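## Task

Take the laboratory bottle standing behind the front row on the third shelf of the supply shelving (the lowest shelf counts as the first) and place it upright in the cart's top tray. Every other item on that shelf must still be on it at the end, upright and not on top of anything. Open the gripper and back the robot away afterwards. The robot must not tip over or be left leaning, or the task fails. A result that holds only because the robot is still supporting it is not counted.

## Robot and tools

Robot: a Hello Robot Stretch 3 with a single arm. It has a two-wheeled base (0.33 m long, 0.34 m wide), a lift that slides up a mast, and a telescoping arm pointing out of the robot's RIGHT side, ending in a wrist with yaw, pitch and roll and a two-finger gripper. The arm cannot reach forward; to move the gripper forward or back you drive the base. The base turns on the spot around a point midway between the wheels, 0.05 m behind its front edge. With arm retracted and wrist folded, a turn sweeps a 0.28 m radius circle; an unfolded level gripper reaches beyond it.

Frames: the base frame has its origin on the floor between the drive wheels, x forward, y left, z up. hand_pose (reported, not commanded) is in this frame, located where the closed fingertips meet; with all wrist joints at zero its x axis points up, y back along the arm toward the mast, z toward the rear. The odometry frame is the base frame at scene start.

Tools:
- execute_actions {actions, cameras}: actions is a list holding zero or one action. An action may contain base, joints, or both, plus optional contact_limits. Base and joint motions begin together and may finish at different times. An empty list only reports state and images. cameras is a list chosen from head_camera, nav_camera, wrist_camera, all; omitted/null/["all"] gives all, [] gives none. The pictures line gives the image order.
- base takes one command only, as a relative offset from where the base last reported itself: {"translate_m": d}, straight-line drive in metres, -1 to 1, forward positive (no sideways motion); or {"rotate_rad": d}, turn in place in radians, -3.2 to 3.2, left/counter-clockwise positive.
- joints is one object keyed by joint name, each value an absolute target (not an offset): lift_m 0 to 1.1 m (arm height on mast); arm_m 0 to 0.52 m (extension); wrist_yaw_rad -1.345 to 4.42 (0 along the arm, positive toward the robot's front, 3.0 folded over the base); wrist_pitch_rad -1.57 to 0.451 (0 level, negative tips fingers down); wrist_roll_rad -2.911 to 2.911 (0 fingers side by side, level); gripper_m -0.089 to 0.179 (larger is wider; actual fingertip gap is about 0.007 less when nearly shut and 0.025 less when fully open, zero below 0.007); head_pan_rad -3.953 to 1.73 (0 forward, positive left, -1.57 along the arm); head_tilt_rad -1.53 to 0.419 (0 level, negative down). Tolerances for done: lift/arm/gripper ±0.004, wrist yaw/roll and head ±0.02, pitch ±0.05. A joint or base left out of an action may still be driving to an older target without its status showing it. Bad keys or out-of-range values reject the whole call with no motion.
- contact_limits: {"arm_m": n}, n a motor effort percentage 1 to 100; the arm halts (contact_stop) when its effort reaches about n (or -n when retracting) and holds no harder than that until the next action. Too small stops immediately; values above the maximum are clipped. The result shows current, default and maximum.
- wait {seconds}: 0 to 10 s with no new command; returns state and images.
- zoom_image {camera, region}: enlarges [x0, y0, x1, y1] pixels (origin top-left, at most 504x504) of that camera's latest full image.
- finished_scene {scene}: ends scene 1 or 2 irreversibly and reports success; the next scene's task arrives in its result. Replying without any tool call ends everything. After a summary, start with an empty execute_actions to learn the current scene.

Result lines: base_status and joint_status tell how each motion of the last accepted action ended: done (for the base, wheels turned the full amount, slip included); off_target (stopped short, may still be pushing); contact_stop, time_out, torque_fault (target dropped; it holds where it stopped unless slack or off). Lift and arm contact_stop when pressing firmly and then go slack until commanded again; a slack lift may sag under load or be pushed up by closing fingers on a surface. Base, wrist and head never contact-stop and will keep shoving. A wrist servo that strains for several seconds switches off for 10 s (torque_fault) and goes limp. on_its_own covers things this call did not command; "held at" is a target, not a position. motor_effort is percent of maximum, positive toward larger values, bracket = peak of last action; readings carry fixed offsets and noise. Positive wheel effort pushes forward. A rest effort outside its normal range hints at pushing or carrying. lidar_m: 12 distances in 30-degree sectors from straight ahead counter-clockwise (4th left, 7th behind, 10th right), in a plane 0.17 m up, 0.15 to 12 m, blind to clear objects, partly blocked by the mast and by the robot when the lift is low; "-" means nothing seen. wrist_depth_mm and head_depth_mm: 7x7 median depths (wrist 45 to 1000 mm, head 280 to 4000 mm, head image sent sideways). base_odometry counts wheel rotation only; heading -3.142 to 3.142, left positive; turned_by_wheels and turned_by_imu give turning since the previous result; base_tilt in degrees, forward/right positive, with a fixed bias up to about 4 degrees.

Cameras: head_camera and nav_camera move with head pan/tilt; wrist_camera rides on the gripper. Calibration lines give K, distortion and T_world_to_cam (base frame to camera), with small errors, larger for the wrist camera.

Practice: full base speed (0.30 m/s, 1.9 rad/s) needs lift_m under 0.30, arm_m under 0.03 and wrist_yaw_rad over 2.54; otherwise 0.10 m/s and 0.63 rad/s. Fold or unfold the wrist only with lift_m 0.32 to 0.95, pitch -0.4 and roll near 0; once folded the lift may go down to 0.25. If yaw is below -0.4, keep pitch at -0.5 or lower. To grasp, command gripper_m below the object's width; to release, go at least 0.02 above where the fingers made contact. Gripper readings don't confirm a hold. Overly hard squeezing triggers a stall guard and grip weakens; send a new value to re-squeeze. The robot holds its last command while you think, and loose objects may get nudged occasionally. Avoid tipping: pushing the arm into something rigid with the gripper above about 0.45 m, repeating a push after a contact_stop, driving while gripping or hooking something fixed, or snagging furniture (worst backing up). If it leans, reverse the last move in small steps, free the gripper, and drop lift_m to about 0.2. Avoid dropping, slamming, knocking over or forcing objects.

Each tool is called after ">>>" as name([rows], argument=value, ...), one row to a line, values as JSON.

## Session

>>> execute_actions(actions=[], cameras=["nav_camera","wrist_camera"])

Scene clock: 0.00 s.
base_odometry: x=+0.000 y=+0.000 heading=+0.000 (m, m, rad; odometry frame)
turned_by_wheels: +0.000 (rad since the last result)
turned_by_imu: +0.000 (rad since the last result)
base_tilt: forward=+1.0 right=+1.5 (deg)
lidar_m: 1.75 1.86 2.17 2.18 2.30 1.70 1.70 1.99 1.83 1.83 1.97 1.32
head_depth_mm: 1585 1587 1603 1615 1619 1614 1632 / 1625 1635 1652 1642 1652 1670 1674 / 1680 1679 1693 1692 1702 1712 1724 / 1745 1749 1749 1757 1759 1780 1784 / 1791 1806 1810 1794 1829 1824 1827 / 1815 1853 1855 1875 1871 1882 1910 / 1876 1932 1932 1920 1931 1968 1959
base_status: not commanded
joint_positions: lift_m=+0.529 arm_m=-0.001 wrist_yaw_rad=+2.980 wrist_pitch_rad=-0.343 wrist_roll_rad=-0.014 gripper_m=+0.037 head_pan_rad=+0.008 head_tilt_rad=+0.013
joint_status: not commanded
motor_effort: left_wheel=+0 right_wheel=+0 lift_m=+35 arm_m=+0 wrist_yaw_rad=+0 wrist_pitch_rad=+6 wrist_roll_rad=+1 gripper_m=+0 head_pan_rad=+0 head_tilt_rad=+2 (%)
hand_pose: x=+0.0163 y=+0.0862 z=+0.5585 quat_wxyz=(+0.176, +0.699, +0.065, +0.690) (m; base frame)
wrist_depth_mm: - - - - - - - / - - - - - - - / - - - - - - - / - - - - - - - / - - - - - - - / 837 830 - 850 849 815 814 / 710 711 715 700 710 699 701
pictures: nav_camera (sideways: a quarter turn counterclockwise sets it upright), wrist_camera
camera_calibration (this result's frames):
nav_camera: T_world_to_cam=[[-0.0349897, 0.0091615, 0.999346, -1.26268], [0.0022885, -0.999955, 0.00924721, 0.040993], [0.999385, 0.00261056, 0.0349672, -0.0907022], [0, 0, 0, 1]] pos_world=[0.0463717, 0.052796, 1.26465]
wrist_camera: T_world_to_cam=[[0.977268, -0.209226, -0.0342367, 0.0209455], [-0.132094, -0.474593, -0.870237, 0.56454], [0.165828, 0.854977, -0.491442, 0.361595], [0, 0, 0, 1]] pos_world=[-0.00585962, -0.036847, 0.669703]
Images, in order (width x height): nav_camera 672x504, wrist_camera 644x364.

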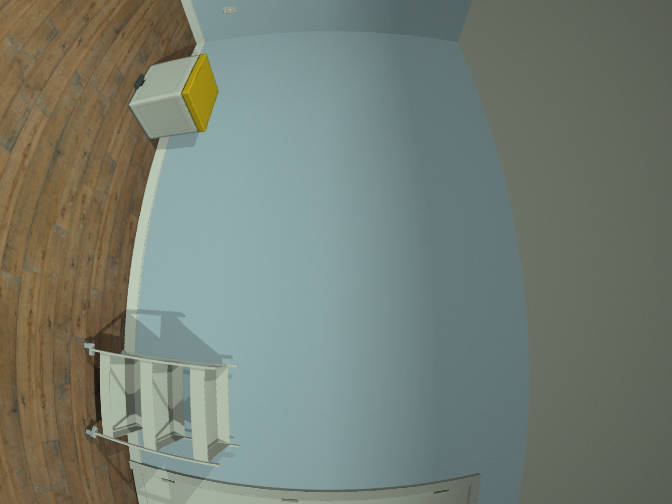

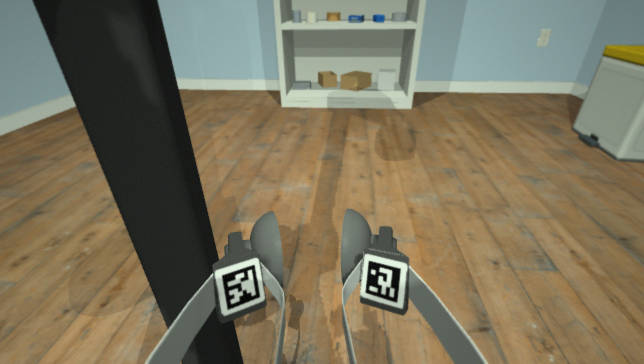

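>>> execute_actions([
  {"base":{"rotate_rad":1.27},"joints":{"lift_m":0.25,"head_tilt_rad":-0.3}},
], cameras=[])

>>> execute_actions([
  {"base":{"translate_m":1.0}},
], cameras=["head_camera"])

Scene clock: 3.67 s.
base_odometry: x=+0.000 y=+0.000 heading=+1.270 (m, m, rad; odometry frame)
turned_by_wheels: +1.270 (rad since the last result)
turned_by_imu: +1.255 (rad since the last result)
base_tilt: forward=+1.1 right=+1.5 (deg)
lidar_m: 2.17 2.69 2.09 1.69 2.07 1.91 1.83 1.87 1.39 1.33 1.80 1.87
head_depth_mm: 2280 2379 2545 2696 2472 1848 1462 / 2235 2347 2515 2673 2505 1860 1482 / 2144 2231 2276 2417 2393 1864 1480 / 2218 2313 2405 2580 2378 1857 1467 / 2211 2312 2240 2559 2439 1870 1484 / 2113 2240 2094 2506 2423 1882 1491 / 2185 2321 2487 2677 2613 1895 1497
base_status: done
joint_positions: lift_m=+0.251 arm_m=-0.001 wrist_yaw_rad=+2.980 wrist_pitch_rad=-0.343 wrist_roll_rad=-0.014 gripper_m=+0.037 head_pan_rad=+0.008 head_tilt_rad=-0.296
joint_status: all done
motor_effort: left_wheel=-3(10) right_wheel=+2(9) lift_m=+11(31) arm_m=-1(0) wrist_yaw_rad=-1(0) wrist_pitch_rad=+6(6) wrist_roll_rad=+0(1) gripper_m=+0(0) head_pan_rad=+0(1) head_tilt_rad=-1(19) (%)
hand_pose: x=+0.0163 y=+0.0862 z=+0.2807 quat_wxyz=(+0.177, +0.699, +0.065, +0.690) (m; base frame)
wrist_depth_mm: - - - - - - - / - - - - - - - / - - - - - - - / 778 - 770 754 751 757 745 / 587 601 618 598 594 583 579 / 493 493 - 506 508 496 479 / 432 - - - 415 411 409
pictures: none
No camera images: the call's "cameras" was empty. Leave "cameras" out to get every camera's image.

Scene clock: 8.60 s.
base_odometry: x=+0.296 y=+0.955 heading=+1.270 (m, m, rad; odometry frame)
turned_by_wheels: +0.000 (rad since the last result)
turned_by_imu: +0.000 (rad since the last result)
base_tilt: forward=+1.1 right=+1.5 (deg)
lidar_m: 1.30 1.23 2.12 2.03 2.09 2.39 2.81 1.90 1.66 1.55 1.28 1.21
head_depth_mm: 1034 1063 1154 1642 1775 1794 1463 / 1258 1293 1316 1277 1390 1567 1423 / 1326 1440 1513 1634 1485 1611 1433 / 1356 1426 1487 1620 1500 1611 1436 / 1347 1429 1482 1604 1526 1649 1447 / 1345 1414 1467 1601 1525 1705 1436 / 1334 1398 1468 1339 1390 1447 1417
base_status: done
joint_positions: lift_m=+0.251 arm_m=-0.001 wrist_yaw_rad=+2.980 wrist_pitch_rad=-0.343 wrist_roll_rad=-0.014 gripper_m=+0.037 head_pan_rad=+0.008 head_tilt_rad=-0.297
joint_status: not commanded
motor_effort: left_wheel=-2(8) right_wheel=+2(10) lift_m=+12(12) arm_m=-1(1) wrist_yaw_rad=+0(0) wrist_pitch_rad=+6(6) wrist_roll_rad=+0(1) gripper_m=-1(0) head_pan_rad=+1(1) head_tilt_rad=-2(2) (%)
hand_pose: x=+0.0163 y=+0.0862 z=+0.2807 quat_wxyz=(+0.177, +0.699, +0.065, +0.690) (m; base frame)
wrist_depth_mm: - - - - - - - / - - - - - - - / - - - - - - - / 761 - 758 757 760 757 743 / 601 614 608 593 586 592 578 / 489 489 - 505 505 479 480 / 434 - - - 406 411 409
pictures: head_camera (sideways: a quarter turn clockwise sets it upright)
camera_calibration (this result's frames):
head_camera: T_world_to_cam=[[-0.301109, 0.0405527, -0.952727, 1.26594], [0.011213, 0.999177, 0.038986, -0.0505652], [0.953524, 0.00105611, -0.301315, 0.347715], [0, 0, 0, 1]] pos_world=[0.0501986, -0.00118113, 1.31284]
Images, in order (width x height): head_camera 896x504.

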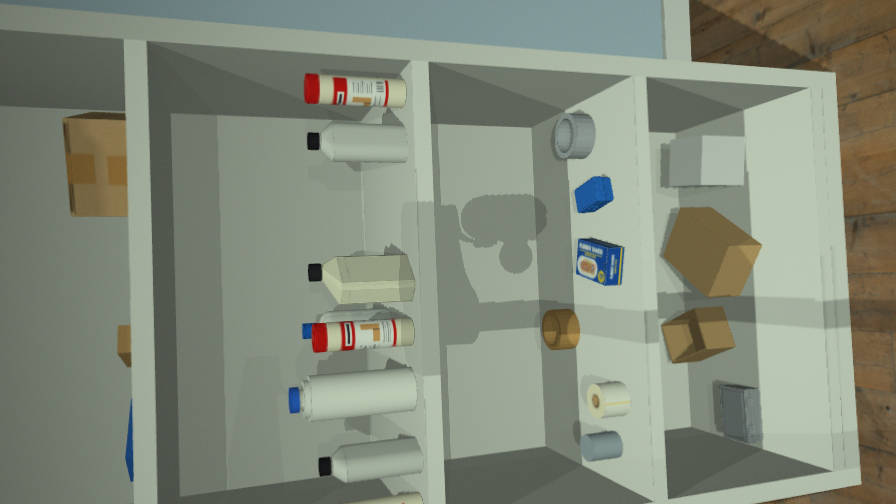

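>>> execute_actions([
  {"base":{"translate_m":0.7}},
], cameras=[])

>>> execute_actions([
  {"base":{"rotate_rad":1.6},"joints":{"head_pan_rad":-1.57,"head_tilt_rad":-0.3}},
], cameras=[])

>>> execute_actions([
  {"joints":{"lift_m":0.9,"wrist_pitch_rad":-0.4}},
], cameras=[])

>>> execute_actions([
  {"joints":{"wrist_yaw_rad":0,"gripper_m":0.1}},
], cameras=[])

>>> execute_actions([
  {"base":{"translate_m":0.16},"joints":{"wrist_pitch_rad":0,"lift_m":1.0}},
], cameras=["nav_camera","wrist_camera"])

Scene clock: 12.97 s.
base_odometry: x=+0.504 y=+1.624 heading=+1.270 (m, m, rad; odometry frame)
turned_by_wheels: +0.000 (rad since the last result)
turned_by_imu: +0.000 (rad since the last result)
base_tilt: forward=+1.1 right=+1.5 (deg)
lidar_m: 0.61 0.69 0.65 2.05 2.11 2.41 3.47 2.15 1.78 1.23 1.35 0.58
head_depth_mm: 478 805 854 889 529 509 841 / 469 800 845 888 618 511 875 / 464 794 844 887 622 514 878 / 458 791 841 869 531 518 882 / 451 788 834 868 487 498 877 / 448 785 833 638 514 500 857 / 442 784 825 852 549 502 890
base_status: done
joint_positions: lift_m=+0.251 arm_m=-0.001 wrist_yaw_rad=+2.980 wrist_pitch_rad=-0.343 wrist_roll_rad=-0.014 gripper_m=+0.037 head_pan_rad=+0.008 head_tilt_rad=-0.297
joint_status: not commanded
motor_effort: left_wheel=-2(9) right_wheel=+2(10) lift_m=+12(12) arm_m=-1(1) wrist_yaw_rad=+0(1) wrist_pitch_rad=+6(6) wrist_roll_rad=+1(0) gripper_m=+0(0) head_pan_rad=-1(0) head_tilt_rad=+0(0) (%)
hand_pose: x=+0.0163 y=+0.0862 z=+0.2807 quat_wxyz=(+0.177, +0.699, +0.065, +0.690) (m; base frame)
wrist_depth_mm: - - - - - 556 582 / - - - - - 605 639 / - - - - - 637 678 / 785 - 750 764 757 635 569 / 601 592 630 586 595 570 486 / 492 497 - 501 506 481 453 / 431 - - - 409 408 408
pictures: none
No camera images: the call's "cameras" was empty. Leave "cameras" out to get every camera's image.

Scene clock: 15.33 s.
base_odometry: x=+0.504 y=+1.624 heading=+2.870 (m, m, rad; odometry frame)
turned_by_wheels: +1.600 (rad since the last result)
turned_by_imu: +1.575 (rad since the last result)
base_tilt: forward=+1.0 right=+1.4 (deg)
lidar_m: 2.04 2.12 2.45 3.49 2.14 1.77 1.22 1.33 0.58 0.61 0.68 0.66
head_depth_mm: 474 808 852 887 560 965 846 / 468 804 849 889 619 514 873 / 461 799 852 890 621 515 873 / 455 796 847 516 524 516 880 / 449 792 851 877 500 520 877 / 445 792 843 503 511 524 859 / 441 789 839 870 550 524 888
base_status: done
joint_positions: lift_m=+0.251 arm_m=-0.001 wrist_yaw_rad=+2.980 wrist_pitch_rad=-0.343 wrist_roll_rad=-0.014 gripper_m=+0.037 head_pan_rad=-1.563 head_tilt_rad=-0.297
joint_status: all done
motor_effort: left_wheel=-2(10) right_wheel=+2(12) lift_m=+12(12) arm_m=+0(0) wrist_yaw_rad=+0(0) wrist_pitch_rad=+6(6) wrist_roll_rad=+0(1) gripper_m=+0(1) head_pan_rad=-3(37) head_tilt_rad=+0(0) (%)
hand_pose: x=+0.0163 y=+0.0861 z=+0.2807 quat_wxyz=(+0.177, +0.699, +0.065, +0.690) (m; base frame)
wrist_depth_mm: - - - - - - - / - - - - - - - / - - - - - - - / 776 - 757 753 749 757 735 / 596 596 621 597 589 588 577 / 495 482 - 508 502 480 481 / 428 - - - 409 410 407
pictures: none
No camera images: the call's "cameras" was empty. Leave "cameras" out to get every camera's image.

Scene clock: 22.07 s.
base_odometry: x=+0.504 y=+1.624 heading=+2.870 (m, m, rad; odometry frame)
turned_by_wheels: +0.000 (rad since the last result)
turned_by_imu: +0.001 (rad since the last result)
base_tilt: forward=+1.1 right=+1.5 (deg)
lidar_m: 2.04 2.12 2.45 3.48 2.15 1.77 1.23 1.33 0.58 0.61 0.68 0.65
head_depth_mm: 474 809 860 883 558 959 844 / 468 802 854 895 617 514 872 / 461 799 850 890 620 515 882 / 455 800 850 516 523 517 880 / 450 797 848 874 503 520 879 / 445 793 842 502 511 521 861 / 443 792 841 870 549 524 887
base_status: not commanded
joint_positions: lift_m=+0.899 arm_m=-0.001 wrist_yaw_rad=+2.980 wrist_pitch_rad=-0.416 wrist_roll_rad=-0.014 gripper_m=+0.037 head_pan_rad=-1.563 head_tilt_rad=-0.297
joint_status: all done
motor_effort: left_wheel=-2(2) right_wheel=+2(2) lift_m=+55(62) arm_m=+0(0) wrist_yaw_rad=+0(0) wrist_pitch_rad=+5(4) wrist_roll_rad=+1(0) gripper_m=+1(0) head_pan_rad=-4(3) head_tilt_rad=-1(0) (%)
hand_pose: x=+0.0150 y=+0.0777 z=+0.9124 quat_wxyz=(+0.201, +0.696, +0.091, +0.683) (m; base frame)
wrist_depth_mm: - - - - - - - / - - - - - - - / - - - - - - - / - - - - - - - / - - - - - - - / - - - - - - - / - - - - - - -
pictures: none
No camera images: the call's "cameras" was empty. Leave "cameras" out to get every camera's image.

Scene clock: 24.53 s.
base_odometry: x=+0.504 y=+1.624 heading=+2.870 (m, m, rad; odometry frame)
turned_by_wheels: +0.000 (rad since the last result)
turned_by_imu: +0.000 (rad since the last result)
base_tilt: forward=+1.1 right=+1.5 (deg)
lidar_m: 2.04 2.12 2.45 3.47 2.15 1.77 1.22 1.33 0.58 0.61 0.68 0.66
head_depth_mm: 475 808 861 888 559 960 846 / 467 805 854 892 618 512 902 / 461 802 848 889 623 515 920 / 456 798 848 517 523 517 910 / 450 795 844 875 501 520 880 / 445 794 841 502 511 522 862 / 441 796 841 869 548 523 891
base_status: not commanded
joint_positions: lift_m=+0.899 arm_m=-0.001 wrist_yaw_rad=+0.003 wrist_pitch_rad=-0.416 wrist_roll_rad=-0.014 gripper_m=+0.100 head_pan_rad=-1.563 head_tilt_rad=-0.297
joint_status: all done
motor_effort: left_wheel=-2(3) right_wheel=+2(2) lift_m=+55(55) arm_m=-1(0) wrist_yaw_rad=-2(5) wrist_pitch_rad=+5(5) wrist_roll_rad=+1(1) gripper_m=+1(82) head_pan_rad=-3(2) head_tilt_rad=-1(2) (%)
hand_pose: x=-0.0209 y=-0.3687 z=+0.9124 quat_wxyz=(+0.697, +0.148, -0.687, -0.144) (m; base frame)
wrist_depth_mm: 217 214 204 237 247 232 221 / 189 190 193 196 199 203 206 / 608 689 689 687 709 528 363 / 608 760 771 778 787 535 367 / 598 677 714 699 718 533 363 / 549 594 585 557 543 510 375 / 492 488 487 490 499 491 433
pictures: none
No camera images: the call's "cameras" was empty. Leave "cameras" out to get every camera's image.

Scene clock: 27.13 s.
base_odometry: x=+0.350 y=+1.667 heading=+2.869 (m, m, rad; odometry frame)
turned_by_wheels: +0.000 (rad since the last result)
turned_by_imu: +0.000 (rad since the last result)
base_tilt: forward=+1.1 right=+1.5 (deg)
lidar_m: 1.89 1.95 2.22 3.49 2.25 1.94 1.38 0.69 0.63 0.64 0.55 1.30
head_depth_mm: 474 804 852 823 584 495 - / 468 804 854 885 493 - - / 461 797 844 786 508 - - / 455 793 845 662 625 497 855 / 450 792 836 480 500 520 886 / 445 794 840 802 570 521 888 / 441 787 838 868 498 496 862
base_status: done
joint_positions: lift_m=+0.999 arm_m=-0.001 wrist_yaw_rad=+0.002 wrist_pitch_rad=-0.023 wrist_roll_rad=-0.014 gripper_m=+0.100 head_pan_rad=-1.563 head_tilt_rad=-0.297
joint_status: all done
motor_effort: left_wheel=-3(5) right_wheel=+2(7) lift_m=+56(57) arm_m=-1(0) wrist_yaw_rad=-2(2) wrist_pitch_rad=+8(7) wrist_roll_rad=+0(0) gripper_m=+0(0) head_pan_rad=-3(3) head_tilt_rad=-2(0) (%)
hand_pose: x=-0.0209 y=-0.3997 z=+1.1080 quat_wxyz=(+0.712, +0.009, -0.702, -0.007) (m; base frame)
wrist_depth_mm: 418 584 597 585 607 602 522 / 422 584 600 627 639 623 528 / 385 537 248 634 647 659 540 / 237 525 253 255 255 685 539 / 236 426 271 267 266 461 455 / 240 275 277 277 301 341 324 / 245 254 260 260 255 257 252
pictures: nav_camera (sideways: a quarter turn counterclockwise sets it upright), wrist_camera
camera_calibration (this result's frames):
nav_camera: T_world_to_cam=[[0.0115423, -0.27208, 0.962206, -1.21421], [-0.99993, -0.00546799, 0.0104486, 0.0455464], [0.00241847, -0.962259, -0.272124, 0.315129], [0, 0, 0, 1]] pos_world=[0.0587959, -0.0268775, 1.2536]
wrist_camera: T_world_to_cam=[[-0.9983, 0.0332664, -0.0478665, 0.0452361], [0.0533623, 0.191078, -0.980123, 1.19893], [-0.023459, -0.981011, -0.192528, -0.015696], [0, 0, 0, 1]] pos_world=[-0.0191864, -0.245991, 1.17424]
Images, in order (width x height): nav_camera 672x504, wrist_camera 644x364.

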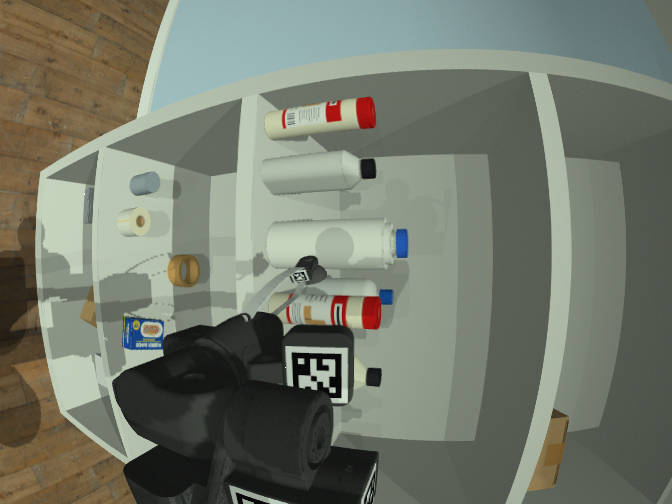

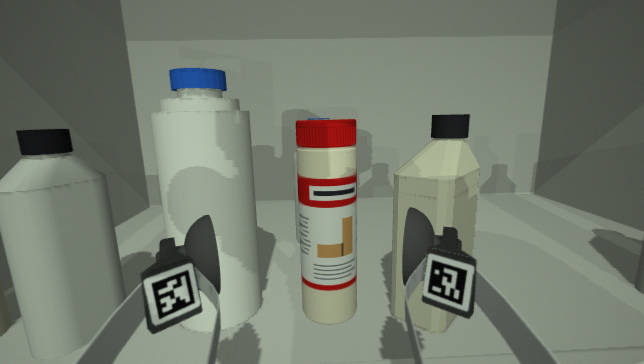

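>>> execute_actions([
  {"base":{"translate_m":-0.1},"joints":{"lift_m":0.985,"gripper_m":0.105}},
], cameras=[])

>>> execute_actions([
  {"joints":{"arm_m":0.08}},
], cameras=["wrist_camera"])

Scene clock: 29.37 s.
base_odometry: x=+0.446 y=+1.640 heading=+2.869 (m, m, rad; odometry frame)
turned_by_wheels: +0.000 (rad since the last result)
turned_by_imu: +0.000 (rad since the last result)
base_tilt: forward=+1.1 right=+1.4 (deg)
lidar_m: 1.99 2.06 2.36 3.49 2.19 1.84 1.28 1.33 0.62 0.61 0.61 0.63
head_depth_mm: 475 809 856 891 615 511 - / 468 804 854 892 653 511 - / 463 800 850 511 516 - - / 456 796 844 883 510 518 851 / 451 793 841 489 504 519 858 / 445 794 844 871 573 522 885 / 441 792 832 475 503 505 889
base_status: done
joint_positions: lift_m=+0.986 arm_m=-0.001 wrist_yaw_rad=+0.002 wrist_pitch_rad=-0.022 wrist_roll_rad=-0.014 gripper_m=+0.105 head_pan_rad=-1.563 head_tilt_rad=-0.297
joint_status: all done
motor_effort: left_wheel=-2(8) right_wheel=+3(4) lift_m=+11(44) arm_m=+0(0) wrist_yaw_rad=-2(2) wrist_pitch_rad=+7(8) wrist_roll_rad=+0(1) gripper_m=+1(33) head_pan_rad=-3(3) head_tilt_rad=-1(1) (%)
hand_pose: x=-0.0209 y=-0.3997 z=+1.0948 quat_wxyz=(+0.712, +0.009, -0.702, -0.007) (m; base frame)
wrist_depth_mm: 550 587 591 600 605 600 419 / 240 589 611 607 636 622 427 / 234 259 251 631 653 607 268 / 243 276 256 244 657 585 268 / 252 276 274 255 464 441 278 / 289 262 280 264 311 308 282 / 248 235 243 242 238 241 244
pictures: none
No camera images: the call's "cameras" was empty. Leave "cameras" out to get every camera's image.

Scene clock: 31.17 s.
base_odometry: x=+0.446 y=+1.640 heading=+2.869 (m, m, rad; odometry frame)
turned_by_wheels: +0.000 (rad since the last result)
turned_by_imu: +0.000 (rad since the last result)
base_tilt: forward=+1.1 right=+1.4 (deg)
lidar_m: 1.99 2.06 2.36 3.50 2.19 1.83 1.28 1.33 0.62 0.61 0.61 0.63
head_depth_mm: 476 805 855 892 - - - / 467 803 857 892 - - - / 462 801 850 511 - - - / 457 796 845 886 626 997 876 / 451 797 843 490 509 519 858 / 445 793 843 870 572 522 885 / 441 787 833 476 501 505 888
base_status: not commanded
joint_positions: lift_m=+0.986 arm_m=+0.080 wrist_yaw_rad=+0.002 wrist_pitch_rad=-0.022 wrist_roll_rad=-0.014 gripper_m=+0.105 head_pan_rad=-1.563 head_tilt_rad=-0.297
joint_status: all done
motor_effort: left_wheel=-2(2) right_wheel=+3(3) lift_m=+11(11) arm_m=+3(2) wrist_yaw_rad=-1(2) wrist_pitch_rad=+7(7) wrist_roll_rad=+0(0) gripper_m=+0(1) head_pan_rad=-3(3) head_tilt_rad=-1(2) (%)
hand_pose: x=-0.0210 y=-0.4803 z=+1.0948 quat_wxyz=(+0.712, +0.009, -0.702, -0.007) (m; base frame)
wrist_depth_mm: 510 518 519 527 535 542 423 / 521 530 539 549 555 559 423 / 191 162 335 200 571 567 423 / 191 167 324 166 586 593 423 / 192 174 334 163 297 434 397 / 193 296 282 169 218 315 303 / 195 188 200 176 227 236 231
pictures: wrist_camera
camera_calibration (this result's frames):
wrist_camera: T_world_to_cam=[[-0.998284, 0.0337175, -0.0478776, 0.0473972], [0.0534521, 0.190753, -0.980182, 1.20133], [-0.0239165, -0.981059, -0.192228, -0.0976773], [0, 0, 0, 1]] pos_world=[-0.019234, -0.326582, 1.16102]
Images, in order (width x height): wrist_camera 644x364.

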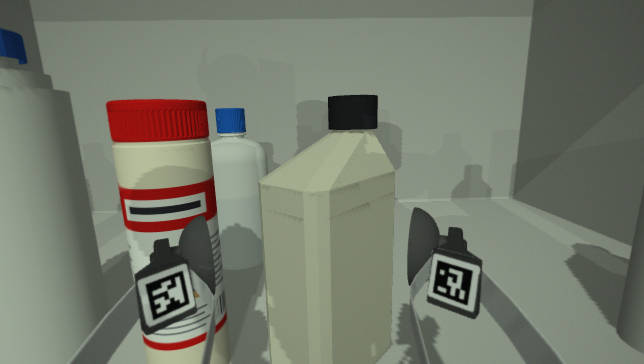

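>>> execute_actions([
  {"base":{"translate_m":-0.012},"joints":{"arm_m":0.125}},
], cameras=["wrist_camera"])

>>> execute_actions([
  {"joints":{"gripper_m":0.03}},
], cameras=["wrist_camera"])

Scene clock: 32.73 s.
base_odometry: x=+0.458 y=+1.636 heading=+2.869 (m, m, rad; odometry frame)
turned_by_wheels: +0.000 (rad since the last result)
turned_by_imu: +0.000 (rad since the last result)
base_tilt: forward=+1.1 right=+1.5 (deg)
lidar_m: 2.00 2.07 2.39 3.49 2.18 1.82 1.27 1.33 0.61 0.61 0.62 0.63
head_depth_mm: 475 806 857 894 - - 819 / 468 800 853 896 - - 851 / 461 803 847 881 - - 829 / 455 799 847 879 532 520 879 / 449 795 841 644 527 520 857 / 446 793 840 874 572 522 884 / 442 790 841 480 506 505 888
base_status: done
joint_positions: lift_m=+0.986 arm_m=+0.125 wrist_yaw_rad=+0.000 wrist_pitch_rad=-0.022 wrist_roll_rad=-0.014 gripper_m=+0.105 head_pan_rad=-1.563 head_tilt_rad=-0.297
joint_status: all done
motor_effort: left_wheel=-3(8) right_wheel=+3(4) lift_m=+11(12) arm_m=+3(3) wrist_yaw_rad=+0(1) wrist_pitch_rad=+7(7) wrist_roll_rad=+1(1) gripper_m=+1(0) head_pan_rad=-2(3) head_tilt_rad=-1(1) (%)
hand_pose: x=-0.0215 y=-0.5253 z=+1.0948 quat_wxyz=(+0.712, +0.008, -0.702, -0.008) (m; base frame)
wrist_depth_mm: 463 477 481 486 493 505 407 / 483 485 504 503 508 510 411 / 128 144 510 148 518 534 410 / 130 145 279 131 550 557 416 / 136 145 118 119 269 433 392 / 140 142 123 123 170 312 302 / 188 157 135 127 228 236 234
pictures: wrist_camera
camera_calibration (this result's frames):
wrist_camera: T_world_to_cam=[[-0.998211, 0.0358116, -0.047877, 0.0494797], [0.0538511, 0.19062, -0.980186, 1.20989], [-0.0259758, -0.981011, -0.192207, -0.141871], [0, 0, 0, 1]] pos_world=[-0.019448, -0.371578, 1.16102]
Images, in order (width x height): wrist_camera 644x364.

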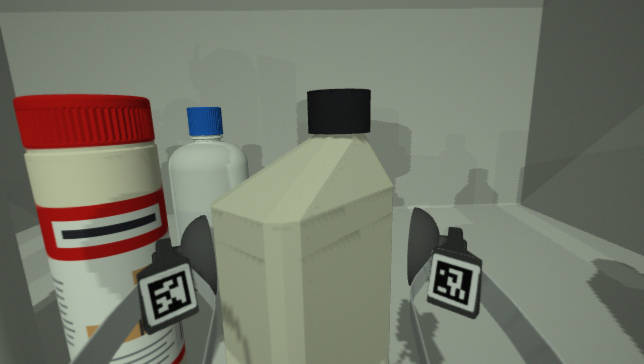

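Scene clock: 33.97 s.
base_odometry: x=+0.458 y=+1.636 heading=+2.869 (m, m, rad; odometry frame)
turned_by_wheels: +0.000 (rad since the last result)
turned_by_imu: +0.000 (rad since the last result)
base_tilt: forward=+1.0 right=+1.5 (deg)
lidar_m: 2.00 2.07 2.38 3.48 2.19 1.82 1.27 1.33 0.61 0.61 0.62 0.63
head_depth_mm: 476 806 854 896 - - 825 / 468 803 853 899 - - 849 / 463 801 848 881 - - 830 / 455 797 845 883 - 519 880 / 450 798 844 645 533 520 858 / 447 792 844 874 571 521 885 / 442 787 841 481 506 504 892
base_status: not commanded
joint_positions: lift_m=+0.986 arm_m=+0.125 wrist_yaw_rad=+0.000 wrist_pitch_rad=-0.022 wrist_roll_rad=-0.014 gripper_m=+0.030 head_pan_rad=-1.563 head_tilt_rad=-0.297
joint_status: all done
motor_effort: left_wheel=-3(3) right_wheel=+3(3) lift_m=+12(11) arm_m=+4(3) wrist_yaw_rad=+0(1) wrist_pitch_rad=+7(7) wrist_roll_rad=+0(1) gripper_m=-10(86) head_pan_rad=-3(3) head_tilt_rad=-1(0) (%)
hand_pose: x=-0.0215 y=-0.5253 z=+1.0948 quat_wxyz=(+0.712, +0.008, -0.702, -0.008) (m; base frame)
wrist_depth_mm: 467 471 484 493 495 502 408 / 486 492 493 494 506 519 406 / 127 141 506 170 532 533 410 / 130 143 284 138 548 540 418 / 135 145 284 127 484 435 397 / 142 147 - 133 - 305 301 / 188 147 231 138 239 236 233
pictures: wrist_camera
camera_calibration (this result's frames):
wrist_camera: T_world_to_cam=[[-0.998211, 0.0358041, -0.0478781, 0.049479], [0.0538507, 0.19062, -0.980186, 1.20989], [-0.0259682, -0.981011, -0.192207, -0.141874], [0, 0, 0, 1]] pos_world=[-0.0194473, -0.371581, 1.16102]
Images, in order (width x height): wrist_camera 644x364.

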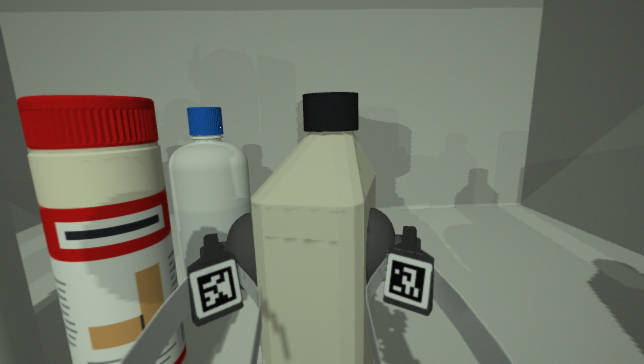

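>>> execute_actions([
  {"joints":{"gripper_m":0.015,"lift_m":1.01}},
], cameras=[])

>>> execute_actions([
  {"base":{"translate_m":-0.09},"joints":{"arm_m":0.22}},
], cameras=[])

>>> execute_actions([
  {"joints":{"lift_m":0.986}},
], cameras=[])

>>> execute_actions([
  {"joints":{"gripper_m":0.09}},
], cameras=[])

>>> execute_actions([
  {"joints":{"arm_m":0.0}},
], cameras=[])

>>> execute_actions([
  {"base":{"translate_m":0.2}},
], cameras=["wrist_camera"])

Scene clock: 35.27 s.
base_odometry: x=+0.458 y=+1.636 heading=+2.869 (m, m, rad; odometry frame)
turned_by_wheels: +0.000 (rad since the last result)
turned_by_imu: +0.000 (rad since the last result)
base_tilt: forward=+1.1 right=+1.5 (deg)
lidar_m: 2.00 2.07 2.38 3.49 2.18 1.82 1.27 1.33 0.61 0.61 0.62 0.63
head_depth_mm: 474 806 859 898 - - 847 / 468 803 852 - - - 876 / 462 804 855 885 - - 875 / 456 796 845 886 581 518 883 / 451 798 845 645 532 520 858 / 446 792 841 872 572 523 882 / 442 792 836 482 505 505 889
base_status: not commanded
joint_positions: lift_m=+1.009 arm_m=+0.125 wrist_yaw_rad=+0.000 wrist_pitch_rad=-0.024 wrist_roll_rad=-0.014 gripper_m=+0.016 head_pan_rad=-1.563 head_tilt_rad=-0.297
joint_status: all done
motor_effort: left_wheel=-3(3) right_wheel=+3(3) lift_m=+57(58) arm_m=+3(2) wrist_yaw_rad=+1(0) wrist_pitch_rad=+8(8) wrist_roll_rad=+1(0) gripper_m=-15(73) head_pan_rad=-2(3) head_tilt_rad=-2(1) (%)
hand_pose: x=-0.0215 y=-0.5252 z=+1.1175 quat_wxyz=(+0.712, +0.009, -0.702, -0.009) (m; base frame)
wrist_depth_mm: 466 477 475 483 500 497 407 / 486 488 501 504 511 507 412 / 503 501 506 170 525 523 412 / 130 144 292 138 551 556 418 / 135 145 285 128 549 492 414 / 142 146 139 132 - 346 343 / 188 147 269 138 269 267 265
pictures: none
No camera images: the call's "cameras" was empty. Leave "cameras" out to get every camera's image.

Scene clock: 37.20 s.
base_odometry: x=+0.545 y=+1.612 heading=+2.869 (m, m, rad; odometry frame)
turned_by_wheels: +0.000 (rad since the last result)
turned_by_imu: +0.000 (rad since the last result)
base_tilt: forward=+1.1 right=+1.4 (deg)
lidar_m: 2.09 2.16 2.51 3.49 2.15 1.73 1.18 1.34 0.55 0.61 0.74 0.69
head_depth_mm: 476 802 848 - 522 852 848 / 470 803 852 - - 513 848 / 462 800 844 - - 514 875 / 456 797 840 - 611 517 879 / 450 796 844 886 628 520 882 / 447 795 846 656 601 523 861 / 442 794 841 495 520 525 889
base_status: done
joint_positions: lift_m=+1.009 arm_m=+0.220 wrist_yaw_rad=+0.000 wrist_pitch_rad=-0.024 wrist_roll_rad=-0.014 gripper_m=+0.016 head_pan_rad=-1.563 head_tilt_rad=-0.297
joint_status: all done
motor_effort: left_wheel=-2(9) right_wheel=+3(3) lift_m=+56(56) arm_m=+3(3) wrist_yaw_rad=+0(0) wrist_pitch_rad=+8(8) wrist_roll_rad=+1(0) gripper_m=-15(16) head_pan_rad=-3(2) head_tilt_rad=-1(1) (%)
hand_pose: x=-0.0215 y=-0.6202 z=+1.1175 quat_wxyz=(+0.712, +0.009, -0.702, -0.009) (m; base frame)
wrist_depth_mm: 386 395 395 397 408 408 310 / 397 404 407 414 421 422 313 / 411 417 423 170 434 436 313 / 213 429 439 138 451 451 314 / 202 438 453 127 462 446 315 / 204 342 139 133 - 343 310 / 208 249 268 138 270 267 263
pictures: none
No camera images: the call's "cameras" was empty. Leave "cameras" out to get every camera's image.

Scene clock: 38.17 s.
base_odometry: x=+0.545 y=+1.612 heading=+2.869 (m, m, rad; odometry frame)
turned_by_wheels: +0.000 (rad since the last result)
turned_by_imu: +0.000 (rad since the last result)
base_tilt: forward=+1.1 right=+1.5 (deg)
lidar_m: 2.09 2.16 2.50 3.48 2.15 1.73 1.19 1.33 0.55 0.61 0.74 0.68
head_depth_mm: 475 801 851 885 - 876 843 / 468 800 852 884 - 742 849 / 461 798 853 884 - 995 880 / 456 800 844 882 595 518 881 / 450 795 848 881 627 519 883 / 446 794 844 657 601 522 860 / 441 791 841 495 521 524 892
base_status: not commanded
joint_positions: lift_m=+0.987 arm_m=+0.220 wrist_yaw_rad=+0.000 wrist_pitch_rad=-0.025 wrist_roll_rad=-0.014 gripper_m=+0.016 head_pan_rad=-1.563 head_tilt_rad=-0.297
joint_status: all done
motor_effort: left_wheel=-2(2) right_wheel=+3(3) lift_m=+12(45) arm_m=+2(2) wrist_yaw_rad=+0(1) wrist_pitch_rad=+8(8) wrist_roll_rad=+1(1) gripper_m=-16(16) head_pan_rad=-2(3) head_tilt_rad=+0(1) (%)
hand_pose: x=-0.0215 y=-0.6202 z=+1.0952 quat_wxyz=(+0.712, +0.009, -0.702, -0.009) (m; base frame)
wrist_depth_mm: 389 394 397 400 407 414 312 / 402 404 413 414 423 430 315 / 406 415 421 170 438 441 313 / 203 432 439 138 451 454 313 / 201 438 419 127 458 416 322 / 204 303 139 132 - 305 293 / 208 236 238 137 238 235 234
pictures: none
No camera images: the call's "cameras" was empty. Leave "cameras" out to get every camera's image.

Scene clock: 39.40 s.
base_odometry: x=+0.545 y=+1.612 heading=+2.869 (m, m, rad; odometry frame)
turned_by_wheels: +0.000 (rad since the last result)
turned_by_imu: +0.000 (rad since the last result)
base_tilt: forward=+1.0 right=+1.5 (deg)
lidar_m: 2.09 2.16 2.51 3.50 2.15 1.73 1.18 1.34 0.55 0.61 0.74 0.69
head_depth_mm: 476 804 849 888 - 883 846 / 468 805 849 888 - 746 851 / 461 802 851 885 - 997 876 / 456 797 847 880 594 519 881 / 451 797 848 885 629 520 886 / 446 795 844 659 600 521 859 / 442 790 840 494 522 524 890
base_status: not commanded
joint_positions: lift_m=+0.987 arm_m=+0.220 wrist_yaw_rad=+0.000 wrist_pitch_rad=-0.024 wrist_roll_rad=-0.014 gripper_m=+0.090 head_pan_rad=-1.563 head_tilt_rad=-0.297
joint_status: all done
motor_effort: left_wheel=-2(2) right_wheel=+2(3) lift_m=+11(12) arm_m=+3(3) wrist_yaw_rad=+1(0) wrist_pitch_rad=+8(8) wrist_roll_rad=+0(1) gripper_m=+1(81) head_pan_rad=-2(2) head_tilt_rad=-1(1) (%)
hand_pose: x=-0.0215 y=-0.6202 z=+1.0953 quat_wxyz=(+0.712, +0.009, -0.702, -0.009) (m; base frame)
wrist_depth_mm: 387 393 396 399 410 405 312 / 400 404 413 416 421 418 314 / 410 422 424 172 439 431 315 / 202 431 436 140 450 454 320 / 200 440 423 130 439 410 320 / 203 288 297 135 277 310 292 / 208 232 232 140 229 236 233
pictures: none
No camera images: the call's "cameras" was empty. Leave "cameras" out to get every camera's image.

Scene clock: 42.27 s.
base_odometry: x=+0.545 y=+1.612 heading=+2.869 (m, m, rad; odometry frame)
turned_by_wheels: +0.000 (rad since the last result)
turned_by_imu: +0.000 (rad since the last result)
base_tilt: forward=+1.1 right=+1.5 (deg)
lidar_m: 2.09 2.16 2.50 3.49 2.15 1.72 1.18 1.33 0.55 0.61 0.74 0.69
head_depth_mm: 474 801 851 501 519 510 - / 468 804 855 894 653 506 - / 461 803 851 841 622 - - / 455 797 845 790 611 518 868 / 449 794 842 884 663 520 884 / 446 793 843 657 601 522 861 / 441 790 840 495 522 525 890
base_status: not commanded
joint_positions: lift_m=+0.987 arm_m=+0.000 wrist_yaw_rad=+0.000 wrist_pitch_rad=-0.023 wrist_roll_rad=-0.014 gripper_m=+0.090 head_pan_rad=-1.563 head_tilt_rad=-0.297
joint_status: all done
motor_effort: left_wheel=-2(2) right_wheel=+3(3) lift_m=+12(12) arm_m=-3(4) wrist_yaw_rad=+1(0) wrist_pitch_rad=+8(8) wrist_roll_rad=+1(1) gripper_m=+1(0) head_pan_rad=-4(2) head_tilt_rad=-1(0) (%)
hand_pose: x=-0.0215 y=-0.4009 z=+1.0956 quat_wxyz=(+0.712, +0.008, -0.702, -0.008) (m; base frame)
wrist_depth_mm: 589 589 595 603 604 458 315 / 588 602 609 617 626 459 317 / 603 412 644 634 657 267 255 / 258 404 654 363 665 266 265 / 283 293 453 374 451 275 275 / 294 279 310 318 293 287 278 / 248 246 246 242 240 241 248
pictures: none
No camera images: the call's "cameras" was empty. Leave "cameras" out to get every camera's image.

Scene clock: 45.20 s.
base_odometry: x=+0.352 y=+1.666 heading=+2.869 (m, m, rad; odometry frame)
turned_by_wheels: +0.000 (rad since the last result)
turned_by_imu: +0.000 (rad since the last result)
base_tilt: forward=+1.1 right=+1.5 (deg)
lidar_m: 1.88 1.95 2.23 3.49 2.24 1.94 1.38 0.69 0.63 0.63 0.55 1.30
head_depth_mm: 475 804 850 612 604 510 - / 468 801 852 889 653 504 - / 461 796 848 880 592 - - / 455 796 842 661 593 518 855 / 450 793 843 481 505 522 881 / 446 789 838 500 573 523 883 / 441 787 836 865 500 497 865
base_status: done
joint_positions: lift_m=+0.987 arm_m=+0.000 wrist_yaw_rad=+0.000 wrist_pitch_rad=-0.023 wrist_roll_rad=-0.014 gripper_m=+0.090 head_pan_rad=-1.563 head_tilt_rad=-0.297
joint_status: not commanded
motor_effort: left_wheel=-3(3) right_wheel=+2(8) lift_m=+12(12) arm_m=-4(3) wrist_yaw_rad=+0(0) wrist_pitch_rad=+8(8) wrist_roll_rad=+1(0) gripper_m=-1(1) head_pan_rad=-4(2) head_tilt_rad=+0(1) (%)
hand_pose: x=-0.0215 y=-0.4009 z=+1.0956 quat_wxyz=(+0.712, +0.008, -0.702, -0.008) (m; base frame)
wrist_depth_mm: 425 576 597 594 611 622 520 / 422 544 605 612 629 629 521 / 310 512 251 258 645 646 529 / 236 539 255 269 660 582 533 / 238 394 272 283 447 372 432 / 242 289 283 285 294 306 304 / 238 245 243 242 239 241 244
pictures: wrist_camera
camera_calibration (this result's frames):
wrist_camera: T_world_to_cam=[[-0.998211, 0.0358402, -0.0478529, 0.0450521], [0.0538514, 0.191319, -0.980049, 1.18711], [-0.02597, -0.980873, -0.192907, -0.0189171], [0, 0, 0, 1]] pos_world=[-0.0194475, -0.247287, 1.16193]
Images, in order (width x height): wrist_camera 644x364.

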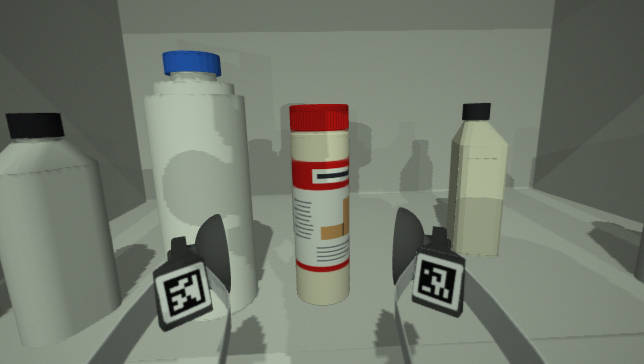

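>>> execute_actions([
  {"joints":{"arm_m":0.128,"gripper_m":0.08}},
], cameras=["wrist_camera"])

>>> execute_actions([
  {"joints":{"gripper_m":0.015}},
], cameras=[])

>>> execute_actions([
  {"joints":{"lift_m":1.01}},
], cameras=["wrist_camera"])

>>> execute_actions([
  {"base":{"translate_m":-0.2},"joints":{"arm_m":0.115}},
], cameras=["wrist_camera"])

Scene clock: 47.63 s.
base_odometry: x=+0.352 y=+1.666 heading=+2.869 (m, m, rad; odometry frame)
turned_by_wheels: +0.000 (rad since the last result)
turned_by_imu: +0.000 (rad since the last result)
base_tilt: forward=+1.2 right=+1.5 (deg)
lidar_m: 1.89 1.95 2.23 3.49 2.25 1.93 1.38 0.69 0.63 0.63 0.55 1.30
head_depth_mm: 474 801 854 613 - - 848 / 468 801 856 893 - - 852 / 461 797 849 885 - - 852 / 457 796 848 726 623 520 857 / 451 792 838 497 524 519 884 / 445 792 834 493 539 521 887 / 441 787 836 871 500 497 863
base_status: not commanded
joint_positions: lift_m=+0.987 arm_m=+0.128 wrist_yaw_rad=+0.000 wrist_pitch_rad=-0.023 wrist_roll_rad=-0.014 gripper_m=+0.080 head_pan_rad=-1.563 head_tilt_rad=-0.297
joint_status: all done
motor_effort: left_wheel=-3(3) right_wheel=+2(2) lift_m=+12(11) arm_m=+2(3) wrist_yaw_rad=+0(0) wrist_pitch_rad=+8(8) wrist_roll_rad=+0(1) gripper_m=-1(50) head_pan_rad=-2(3) head_tilt_rad=-1(2) (%)
hand_pose: x=-0.0215 y=-0.5283 z=+1.0957 quat_wxyz=(+0.712, +0.008, -0.702, -0.008) (m; base frame)
wrist_depth_mm: 129 467 474 483 492 494 499 / 120 134 495 497 506 517 505 / 120 133 517 127 518 526 481 / 123 136 523 131 533 536 228 / 126 139 462 136 435 303 237 / 131 138 317 141 215 271 273 / 136 146 233 147 234 237 235
pictures: wrist_camera
camera_calibration (this result's frames):
wrist_camera: T_world_to_cam=[[-0.998211, 0.0358351, -0.0478577, 0.0496192], [0.0538515, 0.191182, -0.980076, 1.21146], [-0.0259716, -0.9809, -0.192769, -0.143963], [0, 0, 0, 1]] pos_world=[-0.0194476, -0.374601, 1.16195]
Images, in order (width x height): wrist_camera 644x364.

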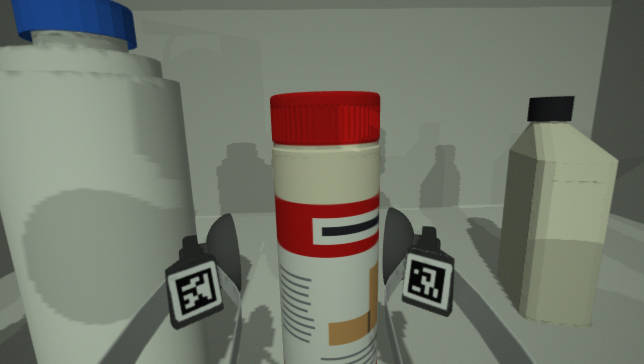

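Scene clock: 48.77 s.
base_odometry: x=+0.352 y=+1.666 heading=+2.869 (m, m, rad; odometry frame)
turned_by_wheels: +0.000 (rad since the last result)
turned_by_imu: +0.000 (rad since the last result)
base_tilt: forward=+1.0 right=+1.5 (deg)
lidar_m: 1.89 1.96 2.23 3.49 2.25 1.93 1.38 0.69 0.63 0.63 0.55 1.30
head_depth_mm: 475 808 849 613 - - 848 / 468 802 848 893 - - 848 / 461 799 849 881 - - 851 / 455 795 842 662 - 518 858 / 450 796 842 498 525 520 879 / 446 791 840 492 539 522 886 / 442 786 838 871 501 498 866
base_status: not commanded
joint_positions: lift_m=+0.987 arm_m=+0.128 wrist_yaw_rad=-0.002 wrist_pitch_rad=-0.022 wrist_roll_rad=-0.014 gripper_m=+0.016 head_pan_rad=-1.563 head_tilt_rad=-0.297
joint_status: all done
motor_effort: left_wheel=-3(3) right_wheel=+3(3) lift_m=+12(12) arm_m=+2(3) wrist_yaw_rad=+2(2) wrist_pitch_rad=+7(8) wrist_roll_rad=+0(1) gripper_m=-13(87) head_pan_rad=-3(3) head_tilt_rad=+0(2) (%)
hand_pose: x=-0.0220 y=-0.5283 z=+1.0959 quat_wxyz=(+0.712, +0.007, -0.702, -0.009) (m; base frame)
wrist_depth_mm: 130 469 471 485 492 495 499 / 119 134 492 489 503 509 507 / 120 134 508 128 517 523 486 / 123 136 523 132 535 302 228 / 127 138 393 136 485 303 236 / 131 140 155 141 316 276 270 / 136 140 225 148 239 237 235
pictures: none
No camera images: the call's "cameras" was empty. Leave "cameras" out to get every camera's image.

Scene clock: 49.73 s.
base_odometry: x=+0.352 y=+1.666 heading=+2.869 (m, m, rad; odometry frame)
turned_by_wheels: +0.000 (rad since the last result)
turned_by_imu: +0.000 (rad since the last result)
base_tilt: forward=+1.1 right=+1.4 (deg)
lidar_m: 1.89 1.95 2.23 3.48 2.25 1.93 1.38 0.68 0.63 0.64 0.55 1.30
head_depth_mm: 475 802 853 613 - - 872 / 469 800 850 - - - 875 / 461 798 846 880 - - 876 / 456 795 848 877 595 726 853 / 451 797 839 499 524 519 877 / 446 790 836 491 538 521 888 / 441 787 836 868 501 497 866
base_status: not commanded
joint_positions: lift_m=+1.009 arm_m=+0.128 wrist_yaw_rad=-0.002 wrist_pitch_rad=-0.045 wrist_roll_rad=-0.014 gripper_m=+0.016 head_pan_rad=-1.563 head_tilt_rad=-0.297
joint_status: all done
motor_effort: left_wheel=-3(3) right_wheel=+3(3) lift_m=+58(60) arm_m=+3(2) wrist_yaw_rad=+2(1) wrist_pitch_rad=+15(16) wrist_roll_rad=+1(1) gripper_m=-14(13) head_pan_rad=-3(2) head_tilt_rad=+0(1) (%)
hand_pose: x=-0.0220 y=-0.5275 z=+1.1122 quat_wxyz=(+0.712, +0.016, -0.702, -0.017) (m; base frame)
wrist_depth_mm: 407 463 471 474 490 491 493 / 133 160 490 496 499 516 513 / 121 135 500 128 532 526 493 / 123 136 520 132 545 307 243 / 126 139 411 136 506 298 238 / 131 141 154 141 331 291 295 / 138 142 241 147 259 258 252
pictures: wrist_camera
camera_calibration (this result's frames):
wrist_camera: T_world_to_cam=[[-0.998146, 0.0385938, -0.0470617, 0.0505208], [0.0542239, 0.212718, -0.975608, 1.23395], [-0.0276416, -0.976351, -0.214416, -0.113647], [0, 0, 0, 1]] pos_world=[-0.0196239, -0.375392, 1.18186]
Images, in order (width x height): wrist_camera 644x364.

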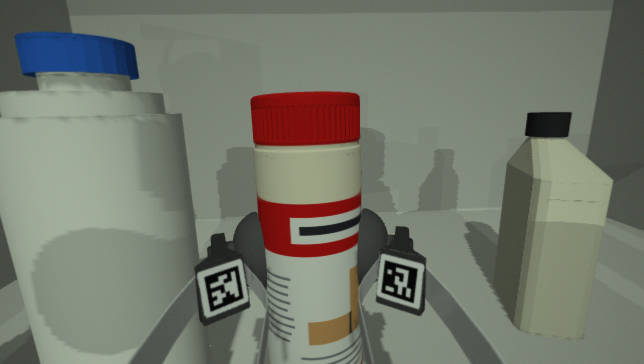

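Scene clock: 52.70 s.
base_odometry: x=+0.545 y=+1.612 heading=+2.869 (m, m, rad; odometry frame)
turned_by_wheels: +0.000 (rad since the last result)
turned_by_imu: +0.001 (rad since the last result)
base_tilt: forward=+1.1 right=+1.4 (deg)
lidar_m: 2.09 2.16 2.50 3.49 2.15 1.73 1.18 1.33 0.55 0.61 0.74 0.69
head_depth_mm: 473 799 846 859 - - 842 / 467 804 854 895 - - 848 / 462 800 852 885 - - 853 / 456 798 849 878 596 519 880 / 451 795 846 882 627 519 884 / 446 793 841 658 630 523 858 / 442 789 839 874 636 524 888
base_status: done
joint_positions: lift_m=+1.009 arm_m=+0.115 wrist_yaw_rad=-0.001 wrist_pitch_rad=-0.045 wrist_roll_rad=-0.014 gripper_m=+0.016 head_pan_rad=-1.563 head_tilt_rad=-0.297
joint_status: all done
motor_effort: left_wheel=-2(8) right_wheel=+3(4) lift_m=+58(58) arm_m=-3(4) wrist_yaw_rad=+1(1) wrist_pitch_rad=+15(15) wrist_roll_rad=+1(1) gripper_m=-14(13) head_pan_rad=-2(1) head_tilt_rad=-1(0) (%)
hand_pose: x=-0.0218 y=-0.5152 z=+1.1121 quat_wxyz=(+0.712, +0.016, -0.702, -0.017) (m; base frame)
wrist_depth_mm: 474 485 490 498 506 455 313 / 490 495 510 512 517 453 312 / 511 505 517 128 543 463 290 / 527 300 541 132 551 466 155 / 505 302 480 136 510 423 151 / 348 313 154 141 334 314 156 / 269 269 252 147 260 191 163
pictures: wrist_camera
camera_calibration (this result's frames):
wrist_camera: T_world_to_cam=[[-0.998168, 0.0380425, -0.0470505, 0.0498881], [0.0541038, 0.213046, -0.975543, 1.23134], [-0.0270881, -0.976301, -0.214714, -0.101242], [0, 0, 0, 1]] pos_world=[-0.0195656, -0.363072, 1.18183]
Images, in order (width x height): wrist_camera 644x364.

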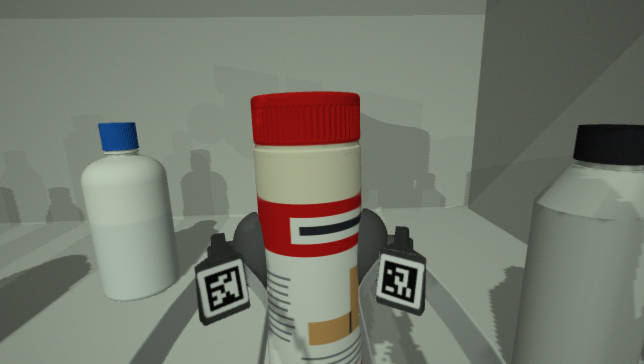

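>>> execute_actions([
  {"joints":{"lift_m":0.986}},
], cameras=[])

>>> execute_actions([
  {"joints":{"gripper_m":0.085}},
], cameras=[])

>>> execute_actions([
  {"joints":{"arm_m":0.0}},
], cameras=[])

>>> execute_actions([
  {"base":{"translate_m":0.19},"joints":{"gripper_m":0.115}},
], cameras=["wrist_camera"])

Scene clock: 53.87 s.
base_odometry: x=+0.545 y=+1.612 heading=+2.869 (m, m, rad; odometry frame)
turned_by_wheels: +0.000 (rad since the last result)
turned_by_imu: +0.000 (rad since the last result)
base_tilt: forward=+1.0 right=+1.4 (deg)
lidar_m: 2.09 2.17 2.51 3.48 2.15 1.73 1.19 1.33 0.56 0.61 0.74 0.68
head_depth_mm: 475 802 848 511 - - 804 / 468 804 852 892 - - 826 / 462 804 850 888 - - 811 / 456 800 848 847 - 518 877 / 450 800 843 887 628 520 885 / 445 794 843 659 632 522 858 / 441 791 839 872 635 525 891
base_status: not commanded
joint_positions: lift_m=+0.987 arm_m=+0.115 wrist_yaw_rad=-0.002 wrist_pitch_rad=-0.022 wrist_roll_rad=-0.014 gripper_m=+0.016 head_pan_rad=-1.563 head_tilt_rad=-0.297
joint_status: all done
motor_effort: left_wheel=-2(2) right_wheel=+3(3) lift_m=+11(46) arm_m=-3(3) wrist_yaw_rad=+1(1) wrist_pitch_rad=+7(15) wrist_roll_rad=+1(1) gripper_m=-13(12) head_pan_rad=-3(3) head_tilt_rad=+0(2) (%)
hand_pose: x=-0.0218 y=-0.5159 z=+1.0958 quat_wxyz=(+0.712, +0.008, -0.702, -0.009) (m; base frame)
wrist_depth_mm: 482 485 493 501 509 454 313 / 497 495 508 512 510 456 313 / 512 509 521 128 540 460 156 / 527 302 541 132 560 465 148 / 473 304 458 136 486 410 149 / 326 305 154 142 313 292 155 / 249 247 234 147 237 195 161
pictures: none
No camera images: the call's "cameras" was empty. Leave "cameras" out to get every camera's image.

Scene clock: 55.07 s.
base_odometry: x=+0.545 y=+1.612 heading=+2.869 (m, m, rad; odometry frame)
turned_by_wheels: +0.000 (rad since the last result)
turned_by_imu: +0.000 (rad since the last result)
base_tilt: forward=+1.1 right=+1.5 (deg)
lidar_m: 2.09 2.16 2.51 3.50 2.15 1.73 1.18 1.33 0.55 0.61 0.74 0.68
head_depth_mm: 475 803 852 511 - - 806 / 467 806 855 893 - - 826 / 461 803 852 882 - - 808 / 457 798 849 847 - 518 874 / 450 799 846 884 627 518 879 / 445 792 843 657 632 520 861 / 442 794 838 871 636 526 890
base_status: not commanded
joint_positions: lift_m=+0.987 arm_m=+0.115 wrist_yaw_rad=-0.002 wrist_pitch_rad=-0.022 wrist_roll_rad=-0.014 gripper_m=+0.085 head_pan_rad=-1.563 head_tilt_rad=-0.297
joint_status: all done
motor_effort: left_wheel=-3(2) right_wheel=+3(3) lift_m=+12(11) arm_m=-3(3) wrist_yaw_rad=+1(1) wrist_pitch_rad=+7(7) wrist_roll_rad=+1(1) gripper_m=+0(79) head_pan_rad=-3(2) head_tilt_rad=+0(1) (%)
hand_pose: x=-0.0218 y=-0.5159 z=+1.0958 quat_wxyz=(+0.712, +0.008, -0.702, -0.009) (m; base frame)
wrist_depth_mm: 477 479 496 503 496 455 316 / 493 497 504 508 518 453 312 / 511 511 516 127 540 461 156 / 529 297 535 131 555 466 148 / 477 305 461 135 480 404 149 / 332 309 299 141 297 291 155 / 250 245 239 146 239 218 162
pictures: none
No camera images: the call's "cameras" was empty. Leave "cameras" out to get every camera's image.

Scene clock: 57.17 s.
base_odometry: x=+0.545 y=+1.612 heading=+2.869 (m, m, rad; odometry frame)
turned_by_wheels: +0.000 (rad since the last result)
turned_by_imu: +0.000 (rad since the last result)
base_tilt: forward=+1.1 right=+1.5 (deg)
lidar_m: 2.09 2.16 2.51 3.48 2.15 1.72 1.18 1.33 0.55 0.61 0.74 0.69
head_depth_mm: 475 801 852 500 517 510 - / 468 802 854 897 653 513 - / 461 803 851 838 607 - - / 456 802 845 616 512 518 870 / 450 798 844 884 663 520 885 / 445 796 841 658 632 522 860 / 441 791 839 869 637 524 887
base_status: not commanded
joint_positions: lift_m=+0.987 arm_m=+0.000 wrist_yaw_rad=-0.001 wrist_pitch_rad=-0.022 wrist_roll_rad=-0.014 gripper_m=+0.085 head_pan_rad=-1.563 head_tilt_rad=-0.297
joint_status: all done
motor_effort: left_wheel=-3(2) right_wheel=+3(3) lift_m=+11(12) arm_m=-3(5) wrist_yaw_rad=+1(1) wrist_pitch_rad=+7(7) wrist_roll_rad=+1(1) gripper_m=+0(1) head_pan_rad=-3(3) head_tilt_rad=-1(1) (%)
hand_pose: x=-0.0218 y=-0.4010 z=+1.0958 quat_wxyz=(+0.712, +0.008, -0.702, -0.009) (m; base frame)
wrist_depth_mm: 568 579 598 606 609 454 318 / 595 607 620 621 622 456 314 / 609 611 630 246 644 266 253 / 632 647 633 253 683 265 265 / 441 434 458 263 465 273 277 / 306 324 317 272 295 287 280 / 248 245 244 241 241 245 248
pictures: none
No camera images: the call's "cameras" was empty. Leave "cameras" out to get every camera's image.

Scene clock: 60.07 s.
base_odometry: x=+0.362 y=+1.663 heading=+2.869 (m, m, rad; odometry frame)
turned_by_wheels: +0.000 (rad since the last result)
turned_by_imu: +0.000 (rad since the last result)
base_tilt: forward=+1.1 right=+1.5 (deg)
lidar_m: 1.90 1.97 2.24 3.48 2.25 1.93 1.37 0.68 0.65 0.63 0.56 1.30
head_depth_mm: 474 806 853 598 558 511 - / 468 800 853 894 654 - - / 461 802 849 884 654 - - / 455 797 840 654 658 519 855 / 451 795 843 509 520 521 884 / 446 789 833 487 524 522 884 / 441 790 837 873 516 503 874
base_status: done
joint_positions: lift_m=+0.987 arm_m=+0.000 wrist_yaw_rad=-0.001 wrist_pitch_rad=-0.022 wrist_roll_rad=-0.014 gripper_m=+0.115 head_pan_rad=-1.563 head_tilt_rad=-0.297
joint_status: all done
motor_effort: left_wheel=-3(3) right_wheel=+2(7) lift_m=+12(11) arm_m=-4(3) wrist_yaw_rad=+1(1) wrist_pitch_rad=+7(7) wrist_roll_rad=+1(1) gripper_m=+1(82) head_pan_rad=-3(2) head_tilt_rad=-1(1) (%)
hand_pose: x=-0.0218 y=-0.4010 z=+1.0958 quat_wxyz=(+0.712, +0.008, -0.702, -0.009) (m; base frame)
wrist_depth_mm: 442 578 585 603 606 620 515 / 433 533 610 623 633 627 509 / 440 247 626 632 641 262 493 / 244 265 288 433 669 265 500 / 247 405 291 418 444 267 425 / 247 293 290 317 311 272 304 / 244 238 244 243 240 239 246
pictures: wrist_camera
camera_calibration (this result's frames):
wrist_camera: T_world_to_cam=[[-0.998174, 0.0368269, -0.0478784, 0.0452258], [0.0540461, 0.190556, -0.980188, 1.18718], [-0.0269737, -0.980985, -0.192198, -0.0197475], [0, 0, 0, 1]] pos_world=[-0.0195518, -0.247261, 1.16203]
Images, in order (width x height): wrist_camera 644x364.

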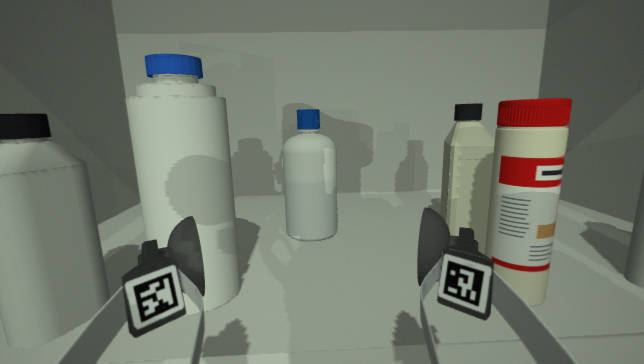

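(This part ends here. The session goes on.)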